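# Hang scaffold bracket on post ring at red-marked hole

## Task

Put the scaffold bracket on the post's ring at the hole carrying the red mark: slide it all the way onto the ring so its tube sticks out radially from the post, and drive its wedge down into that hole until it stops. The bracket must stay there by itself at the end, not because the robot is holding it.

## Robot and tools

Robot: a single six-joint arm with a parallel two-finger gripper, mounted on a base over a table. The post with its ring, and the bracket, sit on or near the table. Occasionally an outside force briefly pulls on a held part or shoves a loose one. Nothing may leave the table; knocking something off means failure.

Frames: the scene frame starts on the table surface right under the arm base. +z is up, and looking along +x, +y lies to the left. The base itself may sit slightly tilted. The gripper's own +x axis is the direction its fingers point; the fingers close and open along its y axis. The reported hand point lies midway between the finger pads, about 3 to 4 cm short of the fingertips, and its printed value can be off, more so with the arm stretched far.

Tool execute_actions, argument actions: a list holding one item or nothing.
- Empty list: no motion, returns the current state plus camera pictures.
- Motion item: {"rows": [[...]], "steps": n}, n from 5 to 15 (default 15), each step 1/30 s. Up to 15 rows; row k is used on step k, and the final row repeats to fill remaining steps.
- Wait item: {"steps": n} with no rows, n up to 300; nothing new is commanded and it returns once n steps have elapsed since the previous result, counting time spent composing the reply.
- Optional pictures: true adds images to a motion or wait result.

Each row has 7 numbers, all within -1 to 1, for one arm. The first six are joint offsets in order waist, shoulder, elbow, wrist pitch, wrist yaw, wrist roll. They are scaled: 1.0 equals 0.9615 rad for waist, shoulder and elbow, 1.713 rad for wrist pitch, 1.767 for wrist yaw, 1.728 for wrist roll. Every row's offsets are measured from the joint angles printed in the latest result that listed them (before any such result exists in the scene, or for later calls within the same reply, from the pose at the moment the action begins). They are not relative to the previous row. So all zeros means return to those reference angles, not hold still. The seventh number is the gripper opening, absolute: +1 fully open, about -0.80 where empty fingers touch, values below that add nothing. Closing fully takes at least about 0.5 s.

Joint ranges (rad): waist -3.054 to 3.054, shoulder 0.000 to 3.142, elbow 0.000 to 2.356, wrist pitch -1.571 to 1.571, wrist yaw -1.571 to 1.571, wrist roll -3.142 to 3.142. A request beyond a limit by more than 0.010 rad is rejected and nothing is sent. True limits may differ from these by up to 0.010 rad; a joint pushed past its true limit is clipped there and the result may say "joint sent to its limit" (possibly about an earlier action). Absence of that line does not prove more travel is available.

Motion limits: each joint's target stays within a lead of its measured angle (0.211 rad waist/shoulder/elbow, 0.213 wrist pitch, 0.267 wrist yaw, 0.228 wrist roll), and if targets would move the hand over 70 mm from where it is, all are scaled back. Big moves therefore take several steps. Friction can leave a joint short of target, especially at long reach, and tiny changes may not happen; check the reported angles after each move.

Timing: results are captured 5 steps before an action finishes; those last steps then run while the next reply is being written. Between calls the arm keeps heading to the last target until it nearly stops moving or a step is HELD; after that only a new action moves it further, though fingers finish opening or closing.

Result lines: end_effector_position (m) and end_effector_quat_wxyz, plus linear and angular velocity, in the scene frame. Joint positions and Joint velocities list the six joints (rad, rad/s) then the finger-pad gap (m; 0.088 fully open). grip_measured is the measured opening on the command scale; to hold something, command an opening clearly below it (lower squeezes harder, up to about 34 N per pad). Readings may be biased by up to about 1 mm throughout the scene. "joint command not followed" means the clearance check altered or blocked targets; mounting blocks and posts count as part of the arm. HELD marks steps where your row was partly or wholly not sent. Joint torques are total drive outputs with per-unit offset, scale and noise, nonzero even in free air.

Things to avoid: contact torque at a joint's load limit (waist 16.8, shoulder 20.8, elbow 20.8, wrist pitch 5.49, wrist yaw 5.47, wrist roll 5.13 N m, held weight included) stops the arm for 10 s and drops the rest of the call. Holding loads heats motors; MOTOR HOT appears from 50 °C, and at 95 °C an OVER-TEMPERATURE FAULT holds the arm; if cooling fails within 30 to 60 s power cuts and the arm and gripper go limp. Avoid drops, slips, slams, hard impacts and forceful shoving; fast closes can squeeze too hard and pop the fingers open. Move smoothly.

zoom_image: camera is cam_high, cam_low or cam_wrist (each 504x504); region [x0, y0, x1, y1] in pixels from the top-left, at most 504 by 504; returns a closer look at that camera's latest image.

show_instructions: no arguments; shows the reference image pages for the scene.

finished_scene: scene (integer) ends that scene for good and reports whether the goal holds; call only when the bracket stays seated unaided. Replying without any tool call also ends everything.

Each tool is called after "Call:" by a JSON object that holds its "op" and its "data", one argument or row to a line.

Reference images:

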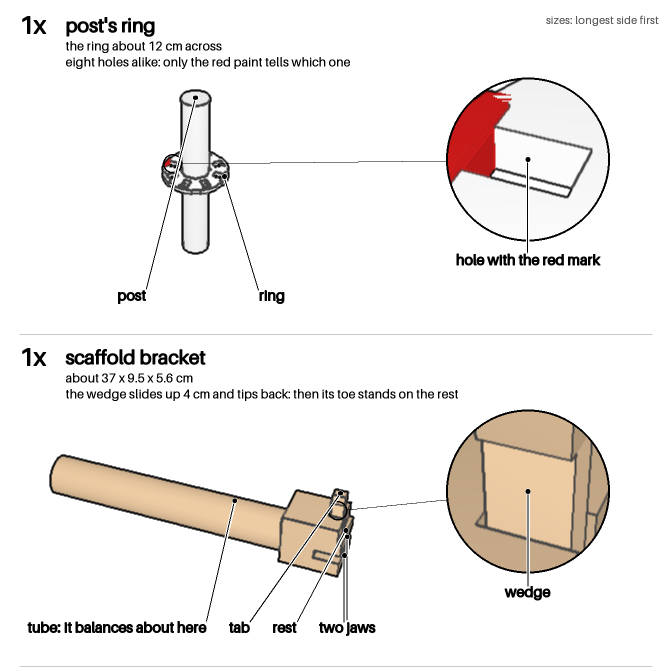

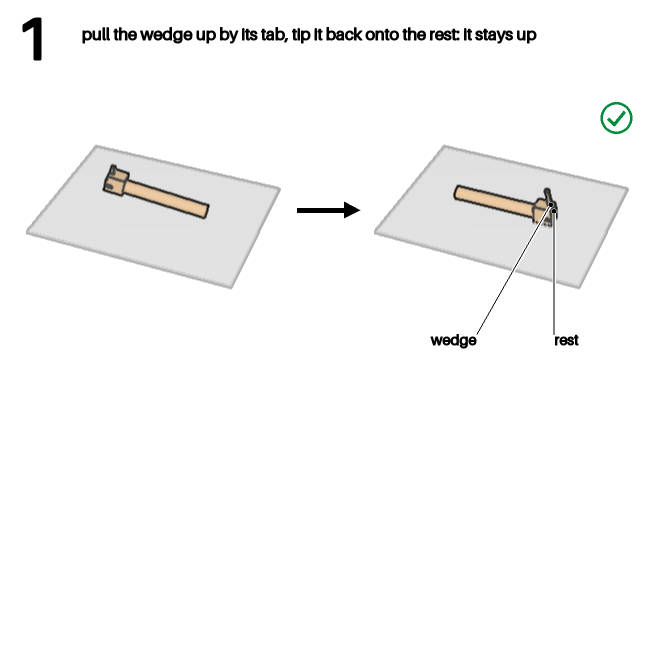

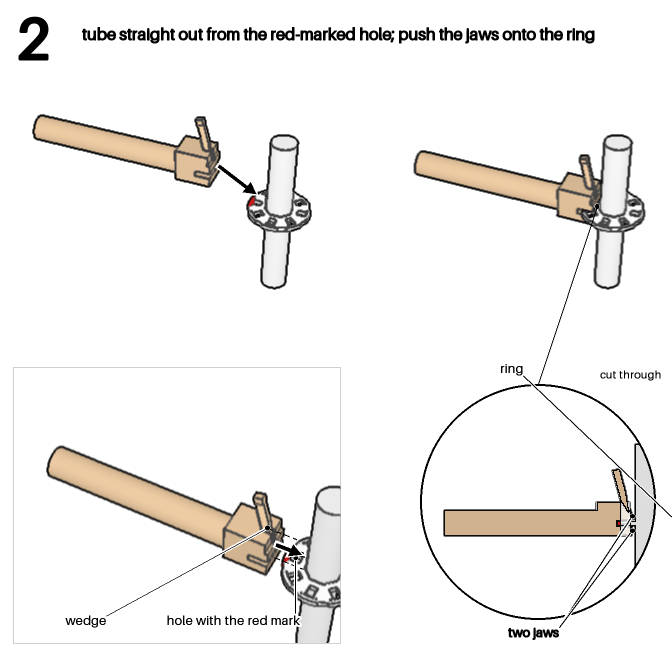

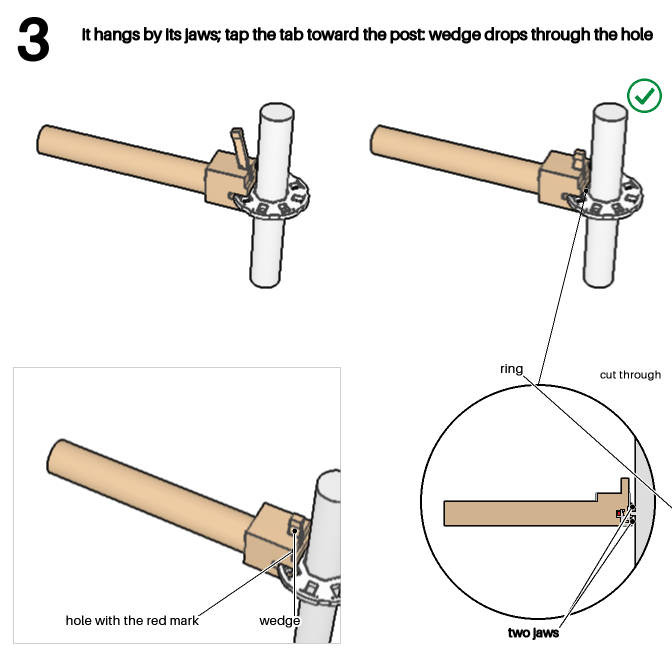

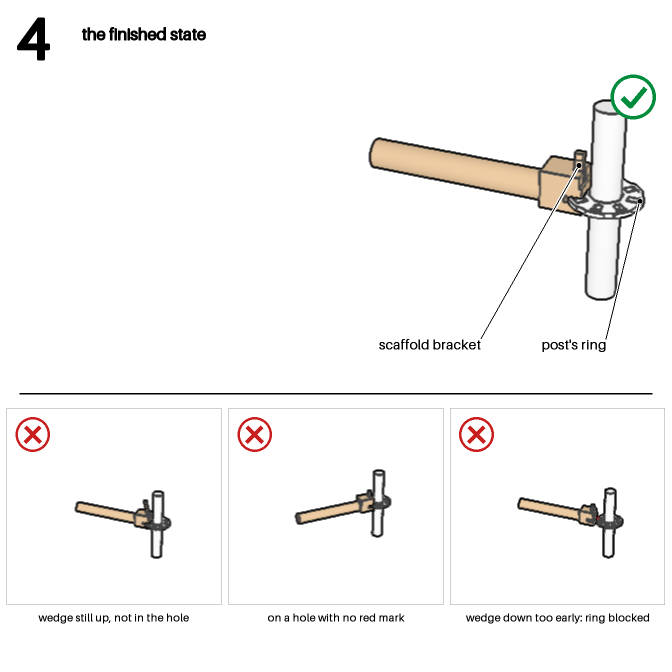

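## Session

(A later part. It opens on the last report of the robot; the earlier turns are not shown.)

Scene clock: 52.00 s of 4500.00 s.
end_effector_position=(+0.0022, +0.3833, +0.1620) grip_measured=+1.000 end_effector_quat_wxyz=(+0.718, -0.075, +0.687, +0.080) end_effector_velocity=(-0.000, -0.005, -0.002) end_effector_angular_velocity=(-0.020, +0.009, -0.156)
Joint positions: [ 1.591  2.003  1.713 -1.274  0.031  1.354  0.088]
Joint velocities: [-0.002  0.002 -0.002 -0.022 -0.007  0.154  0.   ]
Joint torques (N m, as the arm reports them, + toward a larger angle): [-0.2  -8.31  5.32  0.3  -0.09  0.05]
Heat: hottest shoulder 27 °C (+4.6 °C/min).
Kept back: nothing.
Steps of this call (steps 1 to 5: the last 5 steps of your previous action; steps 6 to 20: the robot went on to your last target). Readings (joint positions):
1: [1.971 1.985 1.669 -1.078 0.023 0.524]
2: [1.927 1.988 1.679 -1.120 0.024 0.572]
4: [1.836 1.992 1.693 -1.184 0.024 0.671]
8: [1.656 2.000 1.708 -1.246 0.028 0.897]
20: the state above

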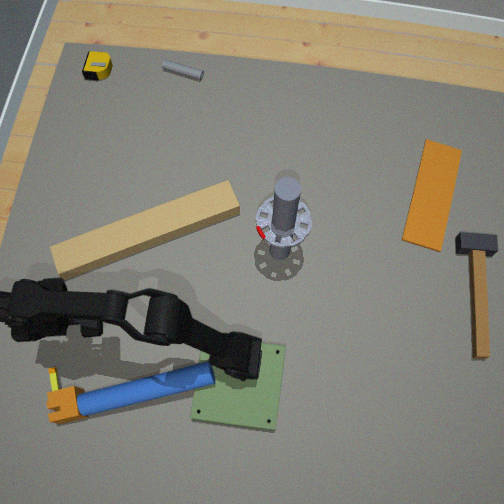

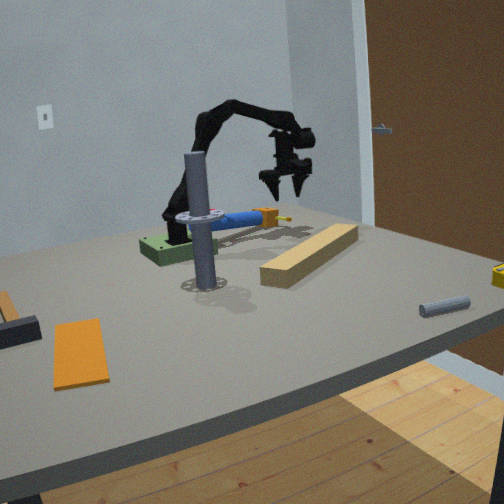

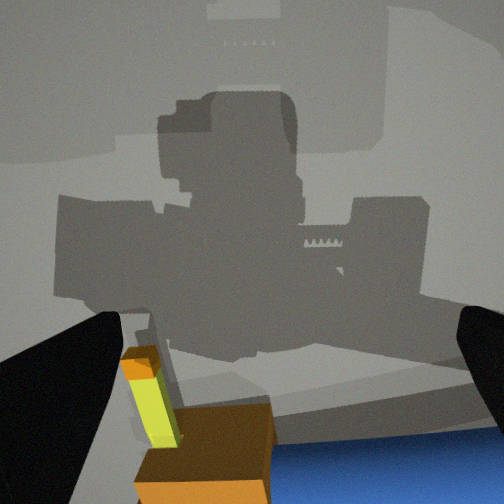

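Call:
{"op": "execute_actions", "data": {
  "actions": [
    {"rows": [[0.185,0.358,0.398,-0.027,0,0.09,1]], "steps": 15}
  ]
}}

Call:
{"op": "execute_actions", "data": {
  "actions": [
    {"steps": 15}
  ],
  "pictures": true
}}

Scene clock: 52.93 s of 4500.00 s.
end_effector_position=(-0.0829, +0.4420, +0.1190) grip_measured=+1.000 end_effector_quat_wxyz=(+0.716, -0.096, +0.685, +0.090) end_effector_velocity=(-0.026, +0.015, -0.083) end_effector_angular_velocity=(-0.164, -0.026, -0.017)
Joint positions: [ 1.781  2.326  2.057 -1.316  0.03   1.5    0.088]
Joint velocities: [ 0.051  0.295  0.178 -0.051 -0.007  0.066  0.   ]
Joint torques (N m, as the arm reports them, + toward a larger angle): [ -2.19 -12.6    6.23   0.27   0.05   0.08]
Heat: hottest shoulder 28 °C (+5.7 °C/min).
Steps of this call (steps 1 to 18: the robot went on to your last target; steps 19 to 28: the first 10 steps of this action). Readings (joint positions):
19: [1.597 2.026 1.739 -1.300 0.034 1.396]
20: [1.618 2.058 1.786 -1.309 0.036 1.423]
22: [1.677 2.145 1.890 -1.301 0.036 1.458]
26: [1.768 2.296 2.040 -1.308 0.030 1.494]
28: the state above

Scene clock: 53.43 s of 4500.00 s.
end_effector_position=(-0.0782, +0.4494, +0.1221) grip_measured=+1.000 end_effector_quat_wxyz=(+0.717, -0.083, +0.687, +0.089) end_effector_velocity=(-0.001, -0.005, +0.002) end_effector_angular_velocity=(-0.021, +0.018, +0.005)
Joint positions: [ 1.768  2.338  2.089 -1.318  0.03   1.507  0.088]
Joint velocities: [-0.002 -0.007 -0.002 -0.022 -0.022 -0.007  0.   ]
Joint torques (N m, as the arm reports them, + toward a larger angle): [ -0.18 -10.91   5.19   0.27   0.05   0.05]
Heat: hottest shoulder 28 °C (+5.6 °C/min).
Kept back: nothing.
Steps of this call (steps 1 to 5: the last 5 steps of your previous action; steps 6 to 15: the robot went on to your last target). Readings (joint positions):
1: [1.782 2.333 2.062 -1.317 0.030 1.502]
2: [1.780 2.336 2.067 -1.317 0.030 1.504]
4: [1.774 2.338 2.077 -1.317 0.030 1.506]
8: [1.768 2.338 2.089 -1.317 0.030 1.507]
15: the state above

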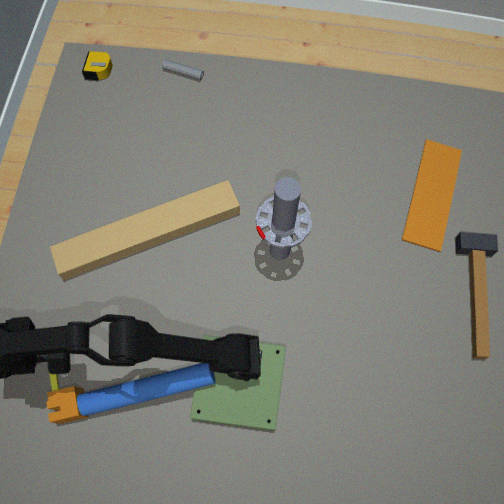

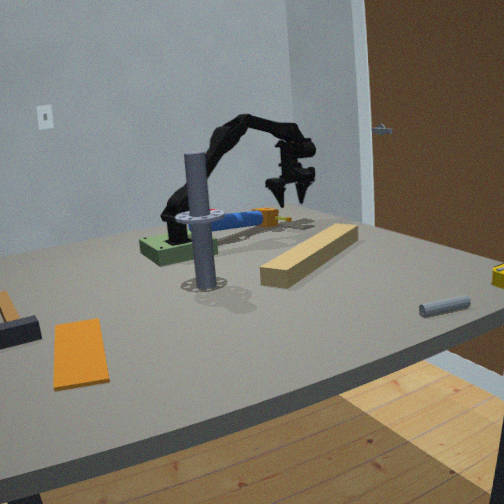

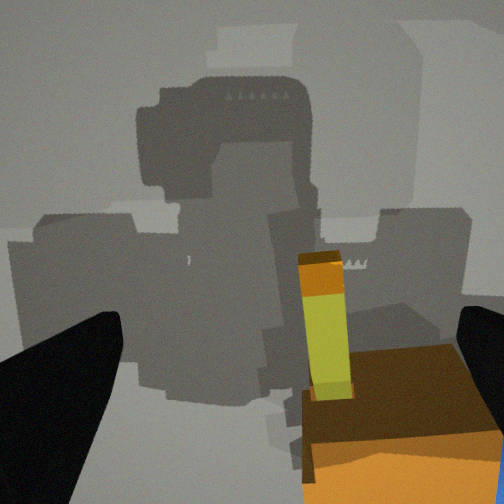

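Call:
{"op": "execute_actions", "data": {
  "actions": [
    {"rows": [[-0.04,-0.043,-0.352,0.173,0,-0.012,1]], "steps": 15}
  ]
}}

Call:
{"op": "execute_actions", "data": {
  "actions": [
    {"steps": 12}
  ],
  "pictures": true
}}

Scene clock: 54.30 s of 4500.00 s.
end_effector_position=(-0.0559, +0.4308, +0.0543) grip_measured=+1.000 end_effector_quat_wxyz=(+0.718, -0.082, +0.687, +0.074) end_effector_velocity=(+0.001, -0.005, -0.031) end_effector_angular_velocity=(+0.020, +0.010, +0.005)
Joint positions: [ 1.727  2.307  1.761 -1.041  0.03   1.49   0.088]
Joint velocities: [-0.002 -0.002 -0.134  0.154 -0.007 -0.007  0.   ]
Joint torques (N m, as the arm reports them, + toward a larger angle): [  0.04 -12.68   4.62   0.86   0.01  -0.09]
Heat: hottest shoulder 28 °C (+5.5 °C/min).
Steps of this call (steps 1 to 15: the robot went on to your last target; step 16: nothing new was sent; steps 17 to 26: the first 10 steps of this action). Readings (joint positions):
17: [1.767 2.330 2.057 -1.275 0.030 1.505]
18: [1.763 2.314 2.007 -1.210 0.030 1.501]
20: [1.749 2.299 1.911 -1.116 0.030 1.495]
24: [1.728 2.305 1.781 -1.056 0.030 1.491]
26: the state above

Scene clock: 54.70 s of 4500.00 s.
end_effector_position=(-0.0564, +0.4339, +0.0549) grip_measured=+1.000 end_effector_quat_wxyz=(+0.718, -0.076, +0.688, +0.080) end_effector_velocity=(-0.002, -0.002, +0.000) end_effector_angular_velocity=(-0.011, +0.021, +0.005)
Joint positions: [ 1.727  2.304  1.759 -1.024  0.03   1.489  0.088]
Joint velocities: [-0.002 -0.002 -0.002 -0.007 -0.022 -0.007  0.   ]
Joint torques (N m, as the arm reports them, + toward a larger angle): [  0.   -12.51   3.67   0.66   0.02  -0.09]
Heat: hottest shoulder 29 °C (+6.6 °C/min).
Kept back: nothing.
Steps of this call (steps 1 to 5: the last 5 steps of your previous action; steps 6 to 12: the robot went on to your last target). Readings (joint positions):
1: [1.727 2.307 1.760 -1.036 0.030 1.490]
2: [1.727 2.306 1.760 -1.030 0.030 1.489]
4: [1.727 2.304 1.760 -1.026 0.030 1.489]
8: [1.727 2.304 1.759 -1.025 0.030 1.489]
12: the state above

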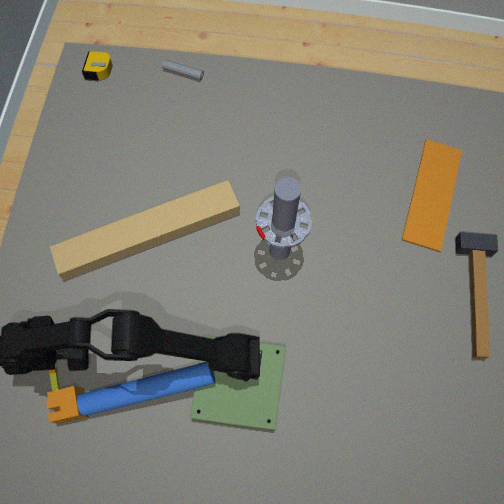

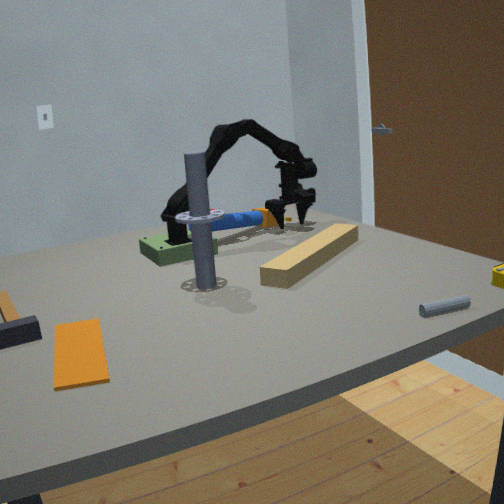

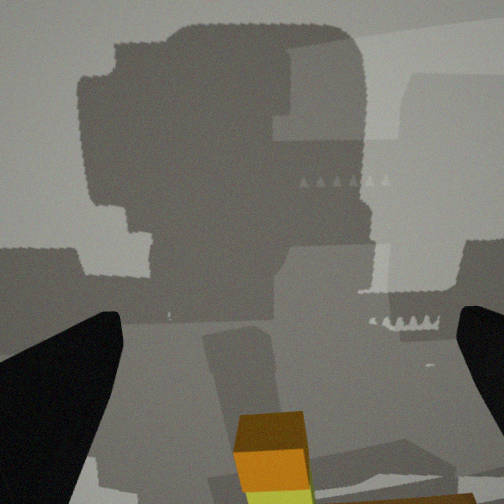

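Call:
{"op": "execute_actions", "data": {
  "actions": [
    {"rows": [[0.05,0,0,0,0,0.02,1]], "steps": 15}
  ],
  "pictures": true
}}

Scene clock: 55.30 s of 4500.00 s.
end_effector_position=(-0.0785, +0.4305, +0.0546) grip_measured=+1.000 end_effector_quat_wxyz=(+0.717, -0.083, +0.687, +0.088) end_effector_velocity=(+0.002, -0.001, +0.003) end_effector_angular_velocity=(-0.001, -0.008, -0.010)
Joint positions: [ 1.778  2.304  1.759 -1.024  0.03   1.52   0.088]
Joint velocities: [-0.002 -0.007 -0.002 -0.007  0.007  0.007  0.   ]
Joint torques (N m, as the arm reports them, + toward a larger angle): [ -0.69 -11.6    4.39   0.49   0.03   0.06]
Heat: hottest shoulder 29 °C (+6.5 °C/min).
Steps of this call (steps 1 to 8: the robot went on to your last target; steps 9 to 18: the first 10 steps of this action). Readings (joint positions):
9: [1.729 2.304 1.759 -1.024 0.030 1.494]
10: [1.734 2.304 1.759 -1.024 0.030 1.502]
12: [1.752 2.304 1.759 -1.024 0.030 1.511]
16: [1.777 2.304 1.759 -1.024 0.030 1.518]
18: the state above

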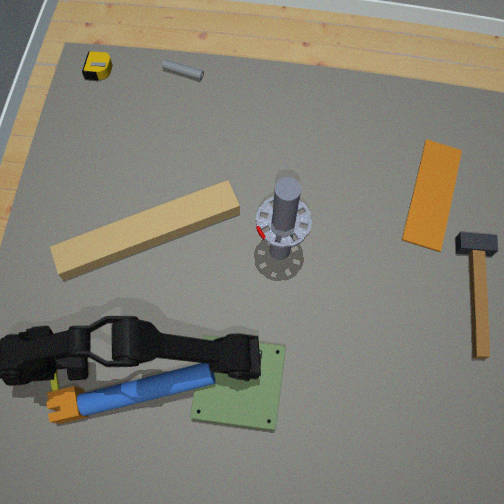

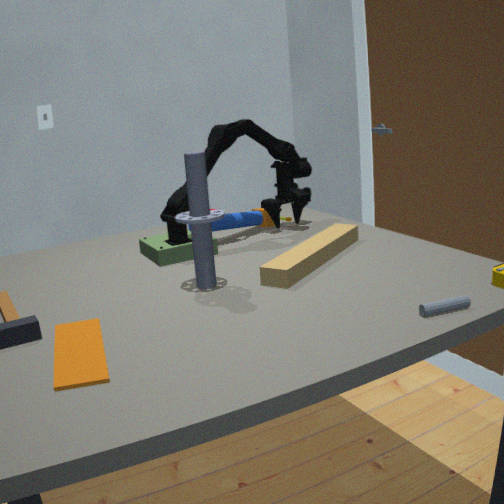

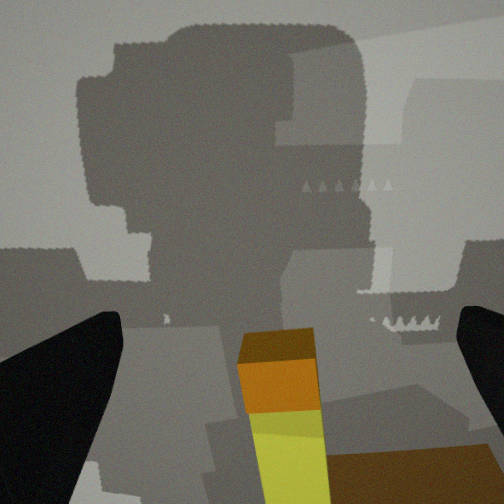

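Close.

Call:
{"op": "execute_actions", "data": {
  "actions": [
    {"rows": [[0,0,0,0,0,0,-1]], "steps": 15}
  ]
}}

Call:
{"op": "execute_actions", "data": {
  "actions": [
    {"steps": 10}
  ],
  "pictures": true
}}

Scene clock: 55.80 s of 4500.00 s.
end_effector_position=(-0.0783, +0.4305, +0.0546) grip_measured=-0.154 end_effector_quat_wxyz=(+0.717, -0.082, +0.687, +0.087) end_effector_velocity=(+0.000, -0.002, +0.000) end_effector_angular_velocity=(-0.009, +0.006, +0.005)
Joint positions: [ 1.778  2.304  1.759 -1.024  0.03   1.521  0.031]
Joint velocities: [-0.002 -0.002 -0.002 -0.007 -0.007 -0.007 -0.175]
Joint torques (N m, as the arm reports them, + toward a larger angle): [ -0.13 -11.59   4.36   0.47   0.03  -0.05]
Heat: hottest shoulder 29 °C (+6.5 °C/min).
Steps of this call (steps 1 to 5: the last 5 steps of your previous action; steps 6 to 15: the first 10 steps of this action). Readings (joint positions):
6: [1.778 2.304 1.759 -1.024 0.030 1.521]
7: [1.778 2.304 1.759 -1.024 0.030 1.521]
9: [1.778 2.304 1.759 -1.024 0.030 1.521]
13: [1.778 2.304 1.759 -1.024 0.030 1.521]
15: the state above

Scene clock: 56.13 s of 4500.00 s.
end_effector_position=(-0.0781, +0.4304, +0.0546) grip_measured=-0.485 end_effector_quat_wxyz=(+0.717, -0.084, +0.686, +0.088) end_effector_velocity=(-0.003, +0.002, -0.000) end_effector_angular_velocity=(+0.005, +0.008, +0.010)
Joint positions: [ 1.778  2.304  1.759 -1.025  0.031  1.517  0.015]
Joint velocities: [ 0.002  0.002  0.002  0.007 -0.007 -0.007 -0.   ]
Joint torques (N m, as the arm reports them, + toward a larger angle): [ -0.13 -11.56   4.4    0.53  -0.03   0.09]
Heat: hottest shoulder 29 °C (+6.4 °C/min).
Kept back: nothing.
Steps of this call (steps 1 to 5: the last 5 steps of your previous action; steps 6 to 10: the robot went on to your last target). Readings (joint positions):
1: [1.778 2.304 1.759 -1.024 0.030 1.521]
2: [1.778 2.304 1.759 -1.024 0.030 1.521]
4: [1.778 2.304 1.759 -1.025 0.031 1.517]
8: [1.778 2.304 1.759 -1.025 0.031 1.517]
10: the state above

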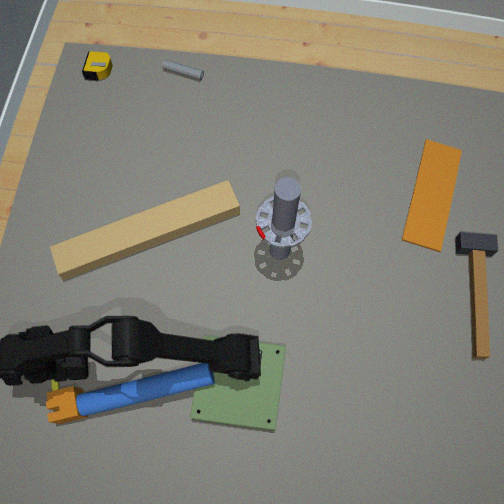

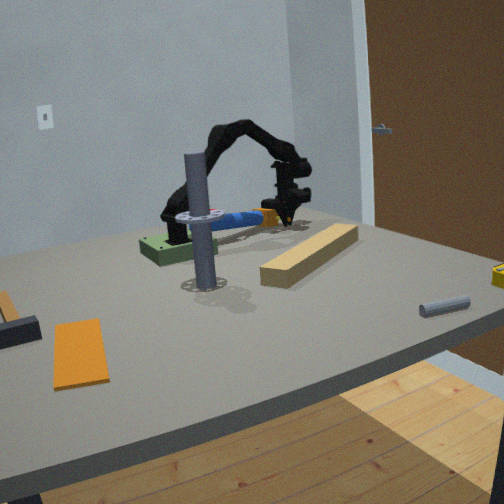

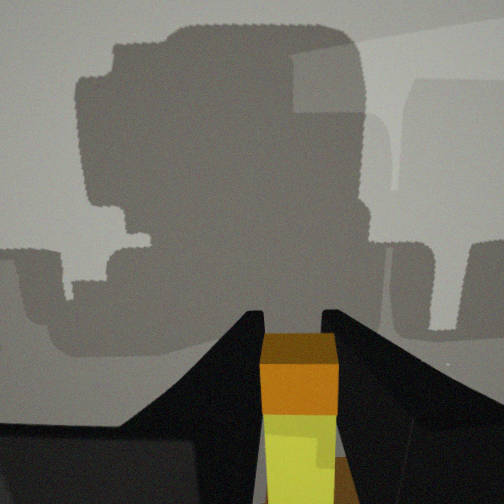

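Call:
{"op": "execute_actions", "data": {
  "actions": [
    {"rows": [[0.005,0,0.05,-0.03,0,0.005,-1],[0.015,-0.004,0.1,-0.06,0,0.01,-1],[0.03,-0.008,0.15,-0.09,0,0.02,-1],[0.05,-0.012,0.2,-0.12,0,0.03,-1],[0.07,-0.016,0.25,-0.15,0,0.035,-1],[0.09,-0.02,0.3,-0.18,0,0.045,-1],[0.105,-0.024,0.34,-0.205,0,0.055,-1],[0.12,-0.027,0.378,-0.228,0,0.06,-1]], "steps": 15}
  ]
}}

Call:
{"op": "execute_actions", "data": {
  "actions": [
    {"steps": 15}
  ],
  "pictures": true
}}

Scene clock: 56.87 s of 4500.00 s.
end_effector_position=(-0.1197, +0.4288, +0.1313) grip_measured=-0.495 end_effector_quat_wxyz=(+0.720, -0.090, +0.683, +0.088) end_effector_velocity=(-0.210, -0.046, +0.269) end_effector_angular_velocity=(+0.235, +0.135, +0.301)
Joint positions: [ 1.871  2.299  2.062 -1.345  0.038  1.6    0.015]
Joint velocities: [ 0.452 -0.222  0.706 -0.667 -0.066  0.154 -0.   ]
Joint torques (N m, as the arm reports them, + toward a larger angle): [ -1.49 -12.55   4.46  -0.38  -0.2    0.1 ]
Heat: hottest shoulder 30 °C (+7.4 °C/min).
Steps of this call (steps 1 to 12: the robot went on to your last target; steps 13 to 22: the first 10 steps of this action). Readings (joint positions):
13: [1.778 2.304 1.764 -1.030 0.032 1.516]
14: [1.778 2.306 1.779 -1.049 0.035 1.518]
16: [1.784 2.312 1.831 -1.124 0.038 1.536]
20: [1.836 2.309 1.997 -1.291 0.040 1.582]
22: the state above

Scene clock: 57.37 s of 4500.00 s.
end_effector_position=(-0.1293, +0.4220, +0.1510) grip_measured=-0.498 end_effector_quat_wxyz=(+0.718, -0.091, +0.684, +0.090) end_effector_velocity=(+0.002, -0.000, +0.002) end_effector_angular_velocity=(-0.000, -0.008, +0.005)
Joint positions: [ 1.894  2.282  2.111 -1.411  0.035  1.619  0.015]
Joint velocities: [-0.002 -0.002  0.002 -0.007  0.007 -0.007  0.   ]
Joint torques (N m, as the arm reports them, + toward a larger angle): [ -0.32 -12.1    5.58   0.14  -0.12   0.02]
Heat: hottest shoulder 30 °C (+7.3 °C/min).
Kept back: nothing.
Steps of this call (steps 1 to 5: the last 5 steps of your previous action; steps 6 to 15: the robot went on to your last target). Readings (joint positions):
1: [1.884 2.292 2.081 -1.364 0.037 1.605]
2: [1.894 2.286 2.094 -1.378 0.035 1.608]
4: [1.903 2.281 2.108 -1.394 0.031 1.613]
8: [1.898 2.282 2.110 -1.407 0.034 1.617]
15: the state above

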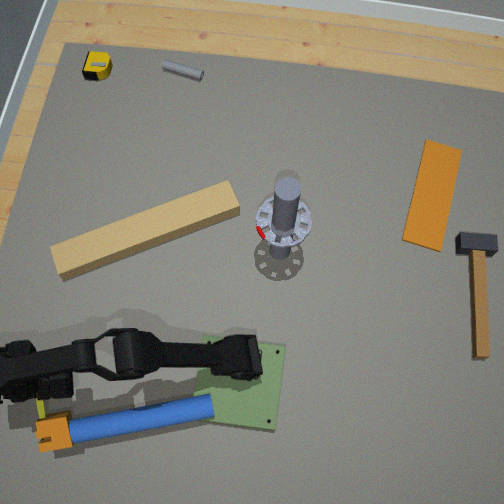

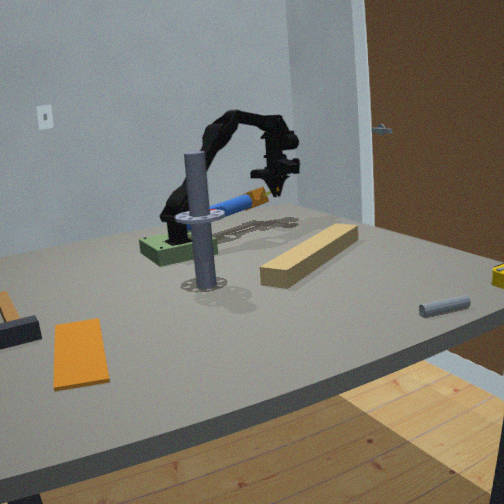

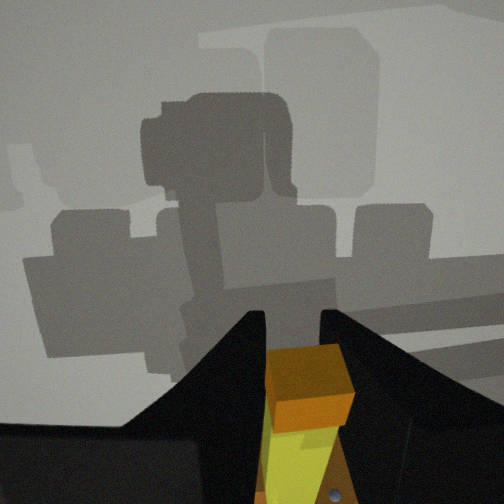

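Call:
{"op": "execute_actions", "data": {
  "actions": [
    {"rows": [[0,0,0,0,0,0,-0.53]], "steps": 15}
  ]
}}

Call:
{"op": "execute_actions", "data": {
  "actions": [
    {"steps": 20}
  ],
  "pictures": true
}}

Scene clock: 57.87 s of 4500.00 s.
end_effector_position=(-0.1293, +0.4219, +0.1510) grip_measured=-0.497 end_effector_quat_wxyz=(+0.718, -0.091, +0.684, +0.090) end_effector_velocity=(+0.003, -0.001, -0.002) end_effector_angular_velocity=(-0.013, +0.003, -0.015)
Joint positions: [ 1.894  2.282  2.111 -1.412  0.035  1.62   0.015]
Joint velocities: [-0.007  0.002 -0.002 -0.007 -0.007  0.007  0.   ]
Joint torques (N m, as the arm reports them, + toward a larger angle): [ -0.25 -11.72   4.64   0.47   0.02  -0.03]
Heat: hottest shoulder 30 °C (+7.3 °C/min).
Steps of this call (steps 1 to 5: the robot went on to your last target; steps 6 to 15: the first 10 steps of this action). Readings (joint positions):
6: [1.894 2.282 2.111 -1.412 0.035 1.620]
7: [1.894 2.282 2.111 -1.412 0.035 1.620]
9: [1.894 2.282 2.111 -1.412 0.035 1.620]
13: [1.894 2.282 2.111 -1.412 0.035 1.620]
15: the state above

Scene clock: 58.53 s of 4500.00 s.
end_effector_position=(-0.1292, +0.4218, +0.1509) grip_measured=-0.496 end_effector_quat_wxyz=(+0.718, -0.091, +0.684, +0.089) end_effector_velocity=(-0.000, +0.001, +0.000) end_effector_angular_velocity=(+0.004, +0.009, +0.005)
Joint positions: [ 1.894  2.282  2.11  -1.412  0.035  1.621  0.015]
Joint velocities: [-0.002 -0.002 -0.002  0.007 -0.007 -0.007 -0.   ]
Joint torques (N m, as the arm reports them, + toward a larger angle): [ -0.24 -11.65   4.61   0.47   0.03  -0.07]
Heat: hottest shoulder 31 °C (+8.2 °C/min).
Kept back: nothing.
Steps of this call (steps 1 to 5: the last 5 steps of your previous action; steps 6 to 15: the robot went on to your last target; steps 16 to 20: nothing new was sent). Readings (joint positions):
1: [1.894 2.282 2.111 -1.412 0.035 1.620]
2: [1.894 2.282 2.111 -1.412 0.035 1.620]
4: [1.894 2.282 2.111 -1.412 0.035 1.620]
8: [1.894 2.282 2.110 -1.412 0.035 1.621]
20: the state above
The arm was judged still, so your last target was given up. Only a new action makes it travel on or press farther. Fingers that are still opening or closing keep moving.

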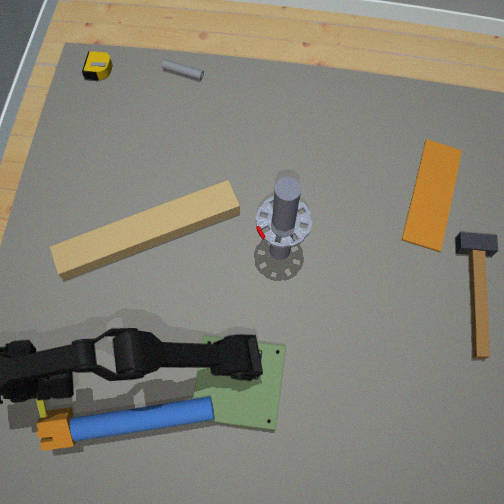

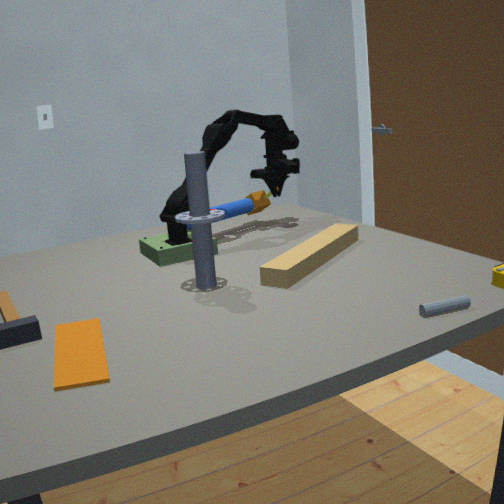

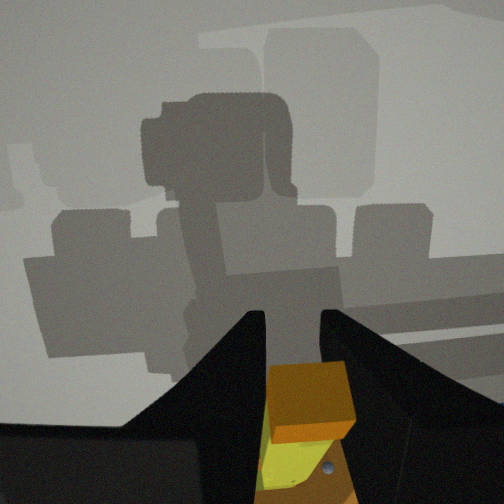

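Call:
{"op": "execute_actions", "data": {
  "actions": [
    {"steps": 45}
  ],
  "pictures": true
}}

Scene clock: 60.03 s of 4500.00 s.
end_effector_position=(-0.1292, +0.4218, +0.1508) grip_measured=-0.496 end_effector_quat_wxyz=(+0.719, -0.091, +0.684, +0.089) end_effector_velocity=(-0.000, +0.001, -0.002) end_effector_angular_velocity=(-0.001, +0.008, +0.019)
Joint positions: [ 1.894  2.282  2.11  -1.412  0.035  1.621  0.015]
Joint velocities: [-0.002  0.002 -0.002  0.007 -0.007 -0.022 -0.   ]
Joint torques (N m, as the arm reports them, + toward a larger angle): [ -0.27 -11.7    4.56   0.49   0.03  -0.06]
Heat: hottest shoulder 31 °C (+8.1 °C/min).
Kept back: nothing.
Steps of this call (steps 1 to 45: nothing new was sent). Readings (joint positions):
1: [1.894 2.282 2.110 -1.412 0.035 1.621]
2: [1.894 2.282 2.110 -1.412 0.035 1.621]
4: [1.894 2.282 2.110 -1.412 0.035 1.621]
8: [1.894 2.282 2.110 -1.412 0.035 1.621]
45: the state above

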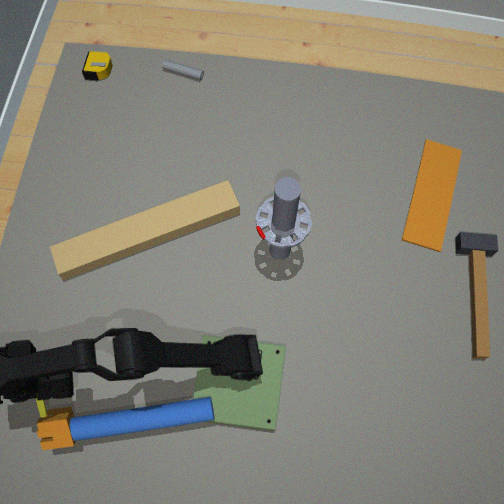

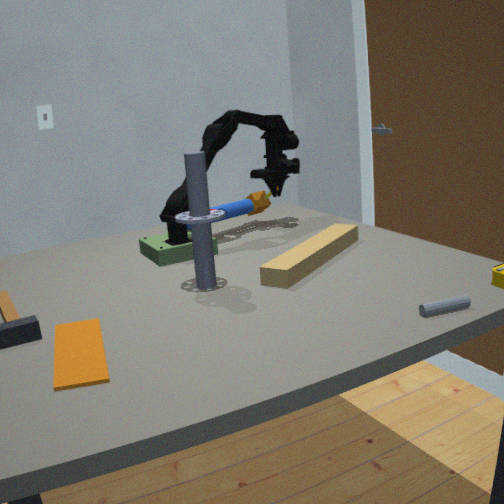

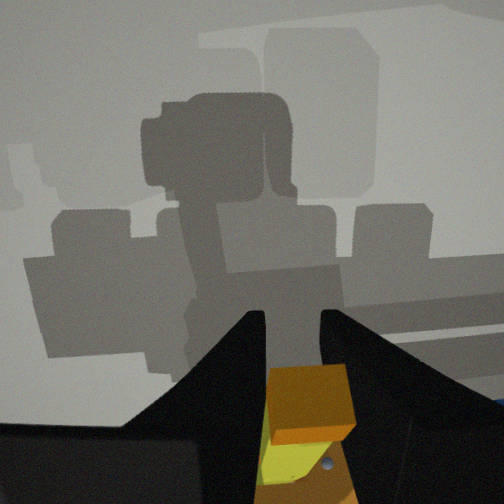

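Call:
{"op": "execute_actions", "data": {
  "actions": [
    {"rows": [[0.03,0.005,-0.03,0.02,0,0.015,-0.53],[0.06,0.01,-0.06,0.043,0,0.03,-0.53],[0.09,0.014,-0.088,0.064,0,0.05,-0.53]], "steps": 15}
  ]
}}

Call:
{"op": "execute_actions", "data": {
  "actions": [
    {"steps": 15}
  ],
  "pictures": true
}}

Scene clock: 60.77 s of 4500.00 s.
end_effector_position=(-0.1690, +0.4141, +0.1265) grip_measured=-0.497 end_effector_quat_wxyz=(+0.717, -0.090, +0.683, +0.100) end_effector_velocity=(-0.026, -0.005, -0.002) end_effector_angular_velocity=(+0.024, +0.018, +0.005)
Joint positions: [ 1.985  2.294  2.036 -1.312  0.037  1.698  0.015]
Joint velocities: [ 0.056 -0.002 -0.012  0.037 -0.007  0.051 -0.   ]
Joint torques (N m, as the arm reports them, + toward a larger angle): [ -1.2  -11.63   3.84   0.73  -0.04   0.13]
Heat: hottest shoulder 32 °C (+9.0 °C/min).
Steps of this call (steps 1 to 12: nothing new was sent; steps 13 to 22: the first 10 steps of this action). Readings (joint positions):
13: [1.895 2.282 2.107 -1.409 0.035 1.625]
14: [1.899 2.282 2.097 -1.398 0.037 1.637]
16: [1.922 2.282 2.069 -1.350 0.038 1.671]
20: [1.976 2.294 2.039 -1.315 0.037 1.695]
22: the state above

Scene clock: 61.27 s of 4500.00 s.
end_effector_position=(-0.1692, +0.4144, +0.1258) grip_measured=-0.497 end_effector_quat_wxyz=(+0.717, -0.087, +0.684, +0.098) end_effector_velocity=(+0.002, +0.002, +0.000) end_effector_angular_velocity=(+0.009, -0.004, +0.005)
Joint positions: [ 1.985  2.294  2.033 -1.307  0.035  1.704  0.015]
Joint velocities: [-0.002 -0.002 -0.002  0.007  0.007 -0.007  0.   ]
Joint torques (N m, as the arm reports them, + toward a larger angle): [ -0.69 -11.66   3.9    0.83   0.     0.13]
Heat: hottest shoulder 32 °C (+9.1 °C/min).
Kept back: nothing.
Steps of this call (steps 1 to 5: the last 5 steps of your previous action; steps 6 to 15: the robot went on to your last target). Readings (joint positions):
1: [1.986 2.294 2.036 -1.311 0.037 1.700]
2: [1.986 2.294 2.036 -1.310 0.036 1.701]
4: [1.986 2.294 2.035 -1.309 0.035 1.702]
8: [1.985 2.294 2.034 -1.308 0.035 1.703]
15: the state above
The arm was judged still, so your last target was given up. Only a new action makes it travel on or press farther. Fingers that are still opening or closing keep moving.

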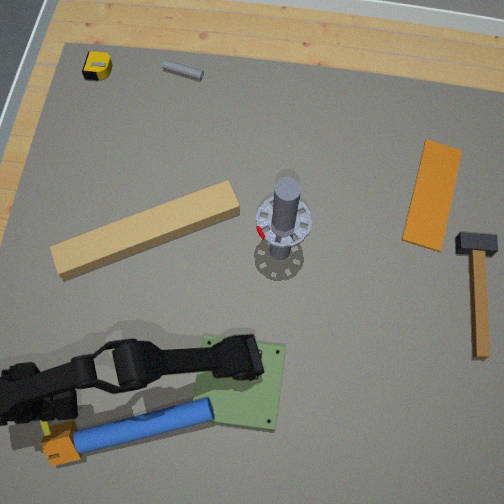

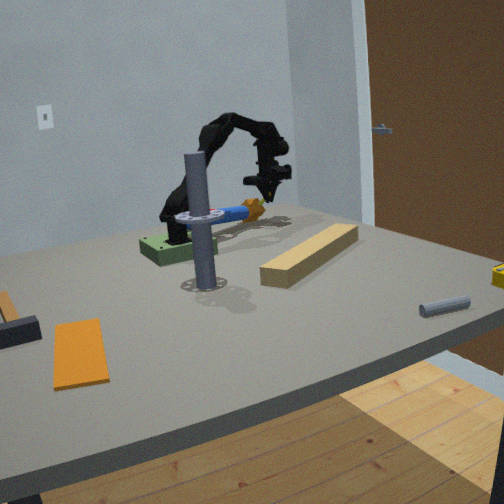

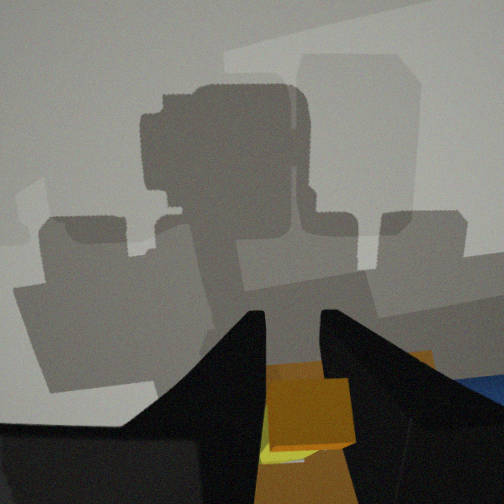

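Call:
{"op": "execute_actions", "data": {
  "actions": [
    {"rows": [[0.03,0.02,0.07,-0.03,0,0.015,-0.53],[0.06,0.04,0.14,-0.06,0,0.03,-0.53],[0.09,0.06,0.216,-0.088,0,0.05,-0.53]], "steps": 15}
  ]
}}

Call:
{"op": "execute_actions", "data": {
  "actions": [
    {"steps": 15}
  ],
  "pictures": true
}}

Scene clock: 61.90 s of 4500.00 s.
end_effector_position=(-0.2116, +0.4032, +0.1531) grip_measured=-0.502 end_effector_quat_wxyz=(+0.717, -0.091, +0.683, +0.107) end_effector_velocity=(-0.032, -0.016, +0.027) end_effector_angular_velocity=(+0.012, +0.015, +0.039)
Joint positions: [ 2.081  2.339  2.221 -1.447  0.039  1.782  0.014]
Joint velocities: [ 0.076  0.002  0.115 -0.095 -0.007  0.037 -0.001]
Joint torques (N m, as the arm reports them, + toward a larger angle): [ -1.78 -10.71   5.39   0.19  -0.11   0.11]
Heat: hottest shoulder 32 °C (+9.0 °C/min).
Steps of this call (steps 1 to 9: nothing new was sent; steps 10 to 19: the first 10 steps of this action). Readings (joint positions):
10: [1.985 2.295 2.041 -1.313 0.036 1.709]
11: [1.989 2.303 2.064 -1.335 0.038 1.720]
13: [2.011 2.328 2.138 -1.397 0.040 1.751]
17: [2.069 2.339 2.209 -1.438 0.040 1.779]
19: the state above

Scene clock: 62.40 s of 4500.00 s.
end_effector_position=(-0.2079, +0.4049, +0.1517) grip_measured=-0.503 end_effector_quat_wxyz=(+0.718, -0.088, +0.683, +0.099) end_effector_velocity=(+0.004, -0.004, +0.003) end_effector_angular_velocity=(-0.019, -0.002, -0.000)
Joint positions: [ 2.072  2.346  2.229 -1.454  0.039  1.791  0.014]
Joint velocities: [-0.007 -0.007 -0.002 -0.022 -0.007 -0.007 -0.   ]
Joint torques (N m, as the arm reports them, + toward a larger angle): [ -0.29 -11.45   5.8    0.12  -0.11  -0.02]
Heat: hottest shoulder 32 °C (+9.1 °C/min).
Kept back: nothing.
Steps of this call (steps 1 to 5: the last 5 steps of your previous action; steps 6 to 15: the robot went on to your last target). Readings (joint positions):
1: [2.082 2.339 2.224 -1.448 0.039 1.784]
2: [2.081 2.340 2.226 -1.450 0.039 1.785]
4: [2.078 2.343 2.227 -1.451 0.039 1.788]
8: [2.072 2.346 2.228 -1.453 0.039 1.791]
15: the state above
The arm was judged still, so your last target was given up. Only a new action makes it travel on or press farther. Fingers that are still opening or closing keep moving.

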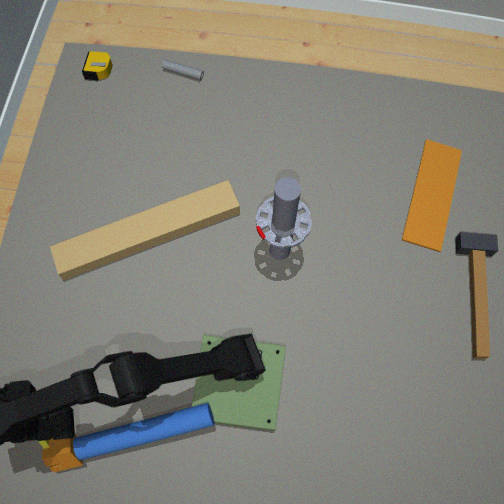

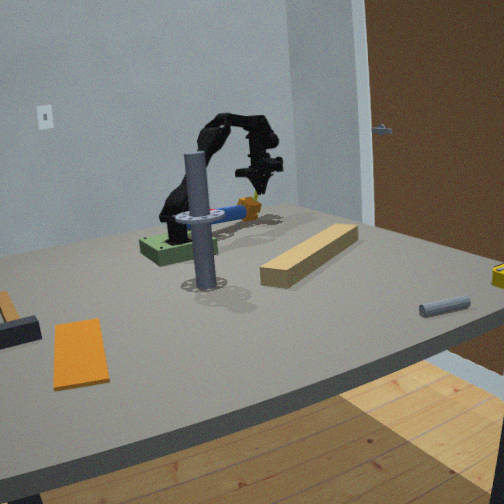

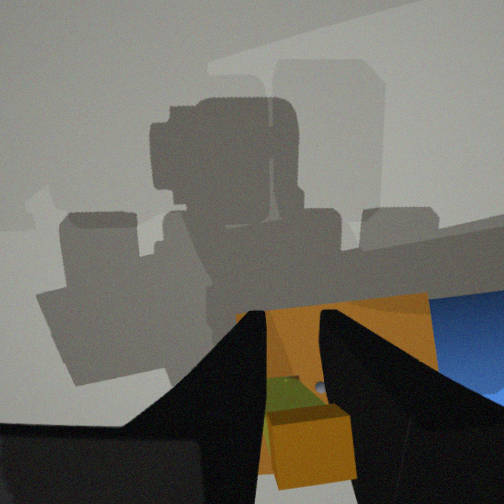

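Call:
{"op": "execute_actions", "data": {
  "actions": [
    {"rows": [[-0.01,-0.05,-0.085,0.02,0,0,-0.53],[-0.02,-0.1,-0.17,0.04,0,0,-0.53],[-0.03,-0.146,-0.255,0.061,0,0,-0.53]], "steps": 15}
  ]
}}

Call:
{"op": "execute_actions", "data": {
  "actions": [
    {"rows": [[0,0,0,0,0,0,1]], "steps": 15}
  ]
}}

Call:
{"op": "execute_actions", "data": {
  "actions": [
    {"steps": 15}
  ],
  "pictures": true
}}

Scene clock: 63.30 s of 4500.00 s.
end_effector_position=(-0.1857, +0.3893, +0.1459) grip_measured=-0.503 end_effector_quat_wxyz=(+0.721, -0.080, +0.684, +0.085) end_effector_velocity=(+0.004, -0.009, +0.004) end_effector_angular_velocity=(+0.019, +0.034, +0.000)
Joint positions: [ 2.043  2.227  2.004 -1.357  0.038  1.793  0.014]
Joint velocities: [-0.007 -0.081 -0.115  0.066 -0.022 -0.007 -0.   ]
Joint torques (N m, as the arm reports them, + toward a larger angle): [ -0.13 -13.04   3.72   0.5    0.04  -0.1 ]
Heat: hottest shoulder 33 °C (+10.1 °C/min).
Steps of this call (steps 1 to 17: nothing new was sent; steps 18 to 27: the first 10 steps of this action). Readings (joint positions):
18: [2.072 2.343 2.218 -1.447 0.039 1.791]
19: [2.071 2.328 2.188 -1.425 0.039 1.792]
21: [2.064 2.283 2.096 -1.387 0.039 1.793]
25: [2.046 2.234 2.014 -1.365 0.038 1.793]
27: the state above

Scene clock: 63.80 s of 4500.00 s.
end_effector_position=(-0.1856, +0.3890, +0.1458) grip_measured=+0.634 end_effector_quat_wxyz=(+0.720, -0.078, +0.684, +0.086) end_effector_velocity=(+0.002, -0.005, +0.000) end_effector_angular_velocity=(-0.023, -0.003, +0.005)
Joint positions: [ 2.043  2.222  1.995 -1.35   0.038  1.793  0.07 ]
Joint velocities: [-0.002 -0.002 -0.002 -0.022 -0.007 -0.007  0.175]
Joint torques (N m, as the arm reports them, + toward a larger angle): [ -0.23 -11.3    4.63   0.41   0.03   0.  ]
Heat: hottest shoulder 33 °C (+10.0 °C/min).
Steps of this call (steps 1 to 5: the last 5 steps of your previous action; steps 6 to 15: the first 10 steps of this action, its rows measured from where the robot was after step 5). Readings (joint positions):
5: [2.043 2.222 1.995 -1.350 0.038 1.793]
6: [2.043 2.222 1.995 -1.350 0.038 1.793]
7: [2.043 2.222 1.995 -1.350 0.038 1.793]
9: [2.043 2.222 1.995 -1.350 0.038 1.793]
13: [2.043 2.222 1.995 -1.350 0.038 1.793]
15: the state above

Scene clock: 64.30 s of 4500.00 s.
end_effector_position=(-0.1856, +0.3890, +0.1458) grip_measured=+1.000 end_effector_quat_wxyz=(+0.720, -0.078, +0.684, +0.086) end_effector_velocity=(+0.001, -0.002, +0.000) end_effector_angular_velocity=(-0.010, +0.003, +0.005)
Joint positions: [ 2.043  2.222  1.995 -1.35   0.038  1.793  0.088]
Joint velocities: [-0.002 -0.002 -0.002 -0.007 -0.007 -0.007  0.   ]
Joint torques (N m, as the arm reports them, + toward a larger angle): [ -0.26 -11.28   4.66   0.42   0.02  -0.01]
Heat: hottest shoulder 33 °C (+9.1 °C/min).
Kept back: nothing.
Steps of this call (steps 1 to 5: the last 5 steps of your previous action; steps 6 to 15: the robot went on to your last target). Readings (joint positions):
1: [2.043 2.222 1.995 -1.350 0.038 1.793]
2: [2.043 2.222 1.995 -1.350 0.038 1.793]
4: [2.043 2.222 1.995 -1.350 0.038 1.793]
8: [2.043 2.222 1.995 -1.350 0.038 1.793]
15: the state above
The arm was judged still, so your last target was given up. Only a new action makes it travel on or press farther. Fingers that are still opening or closing keep moving.

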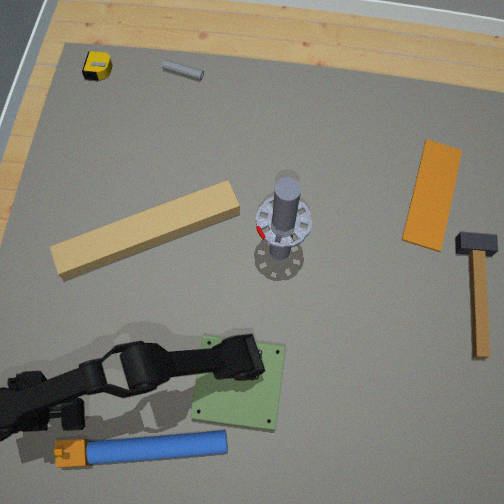

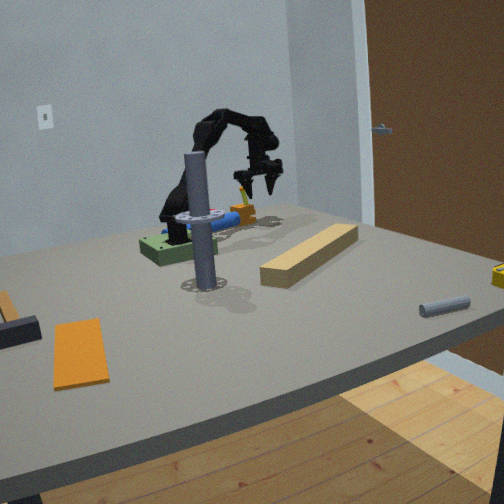

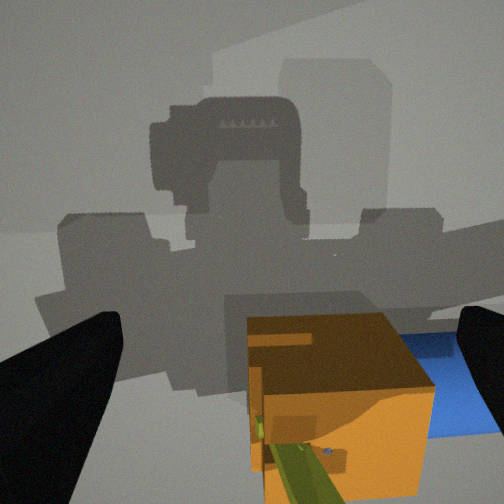

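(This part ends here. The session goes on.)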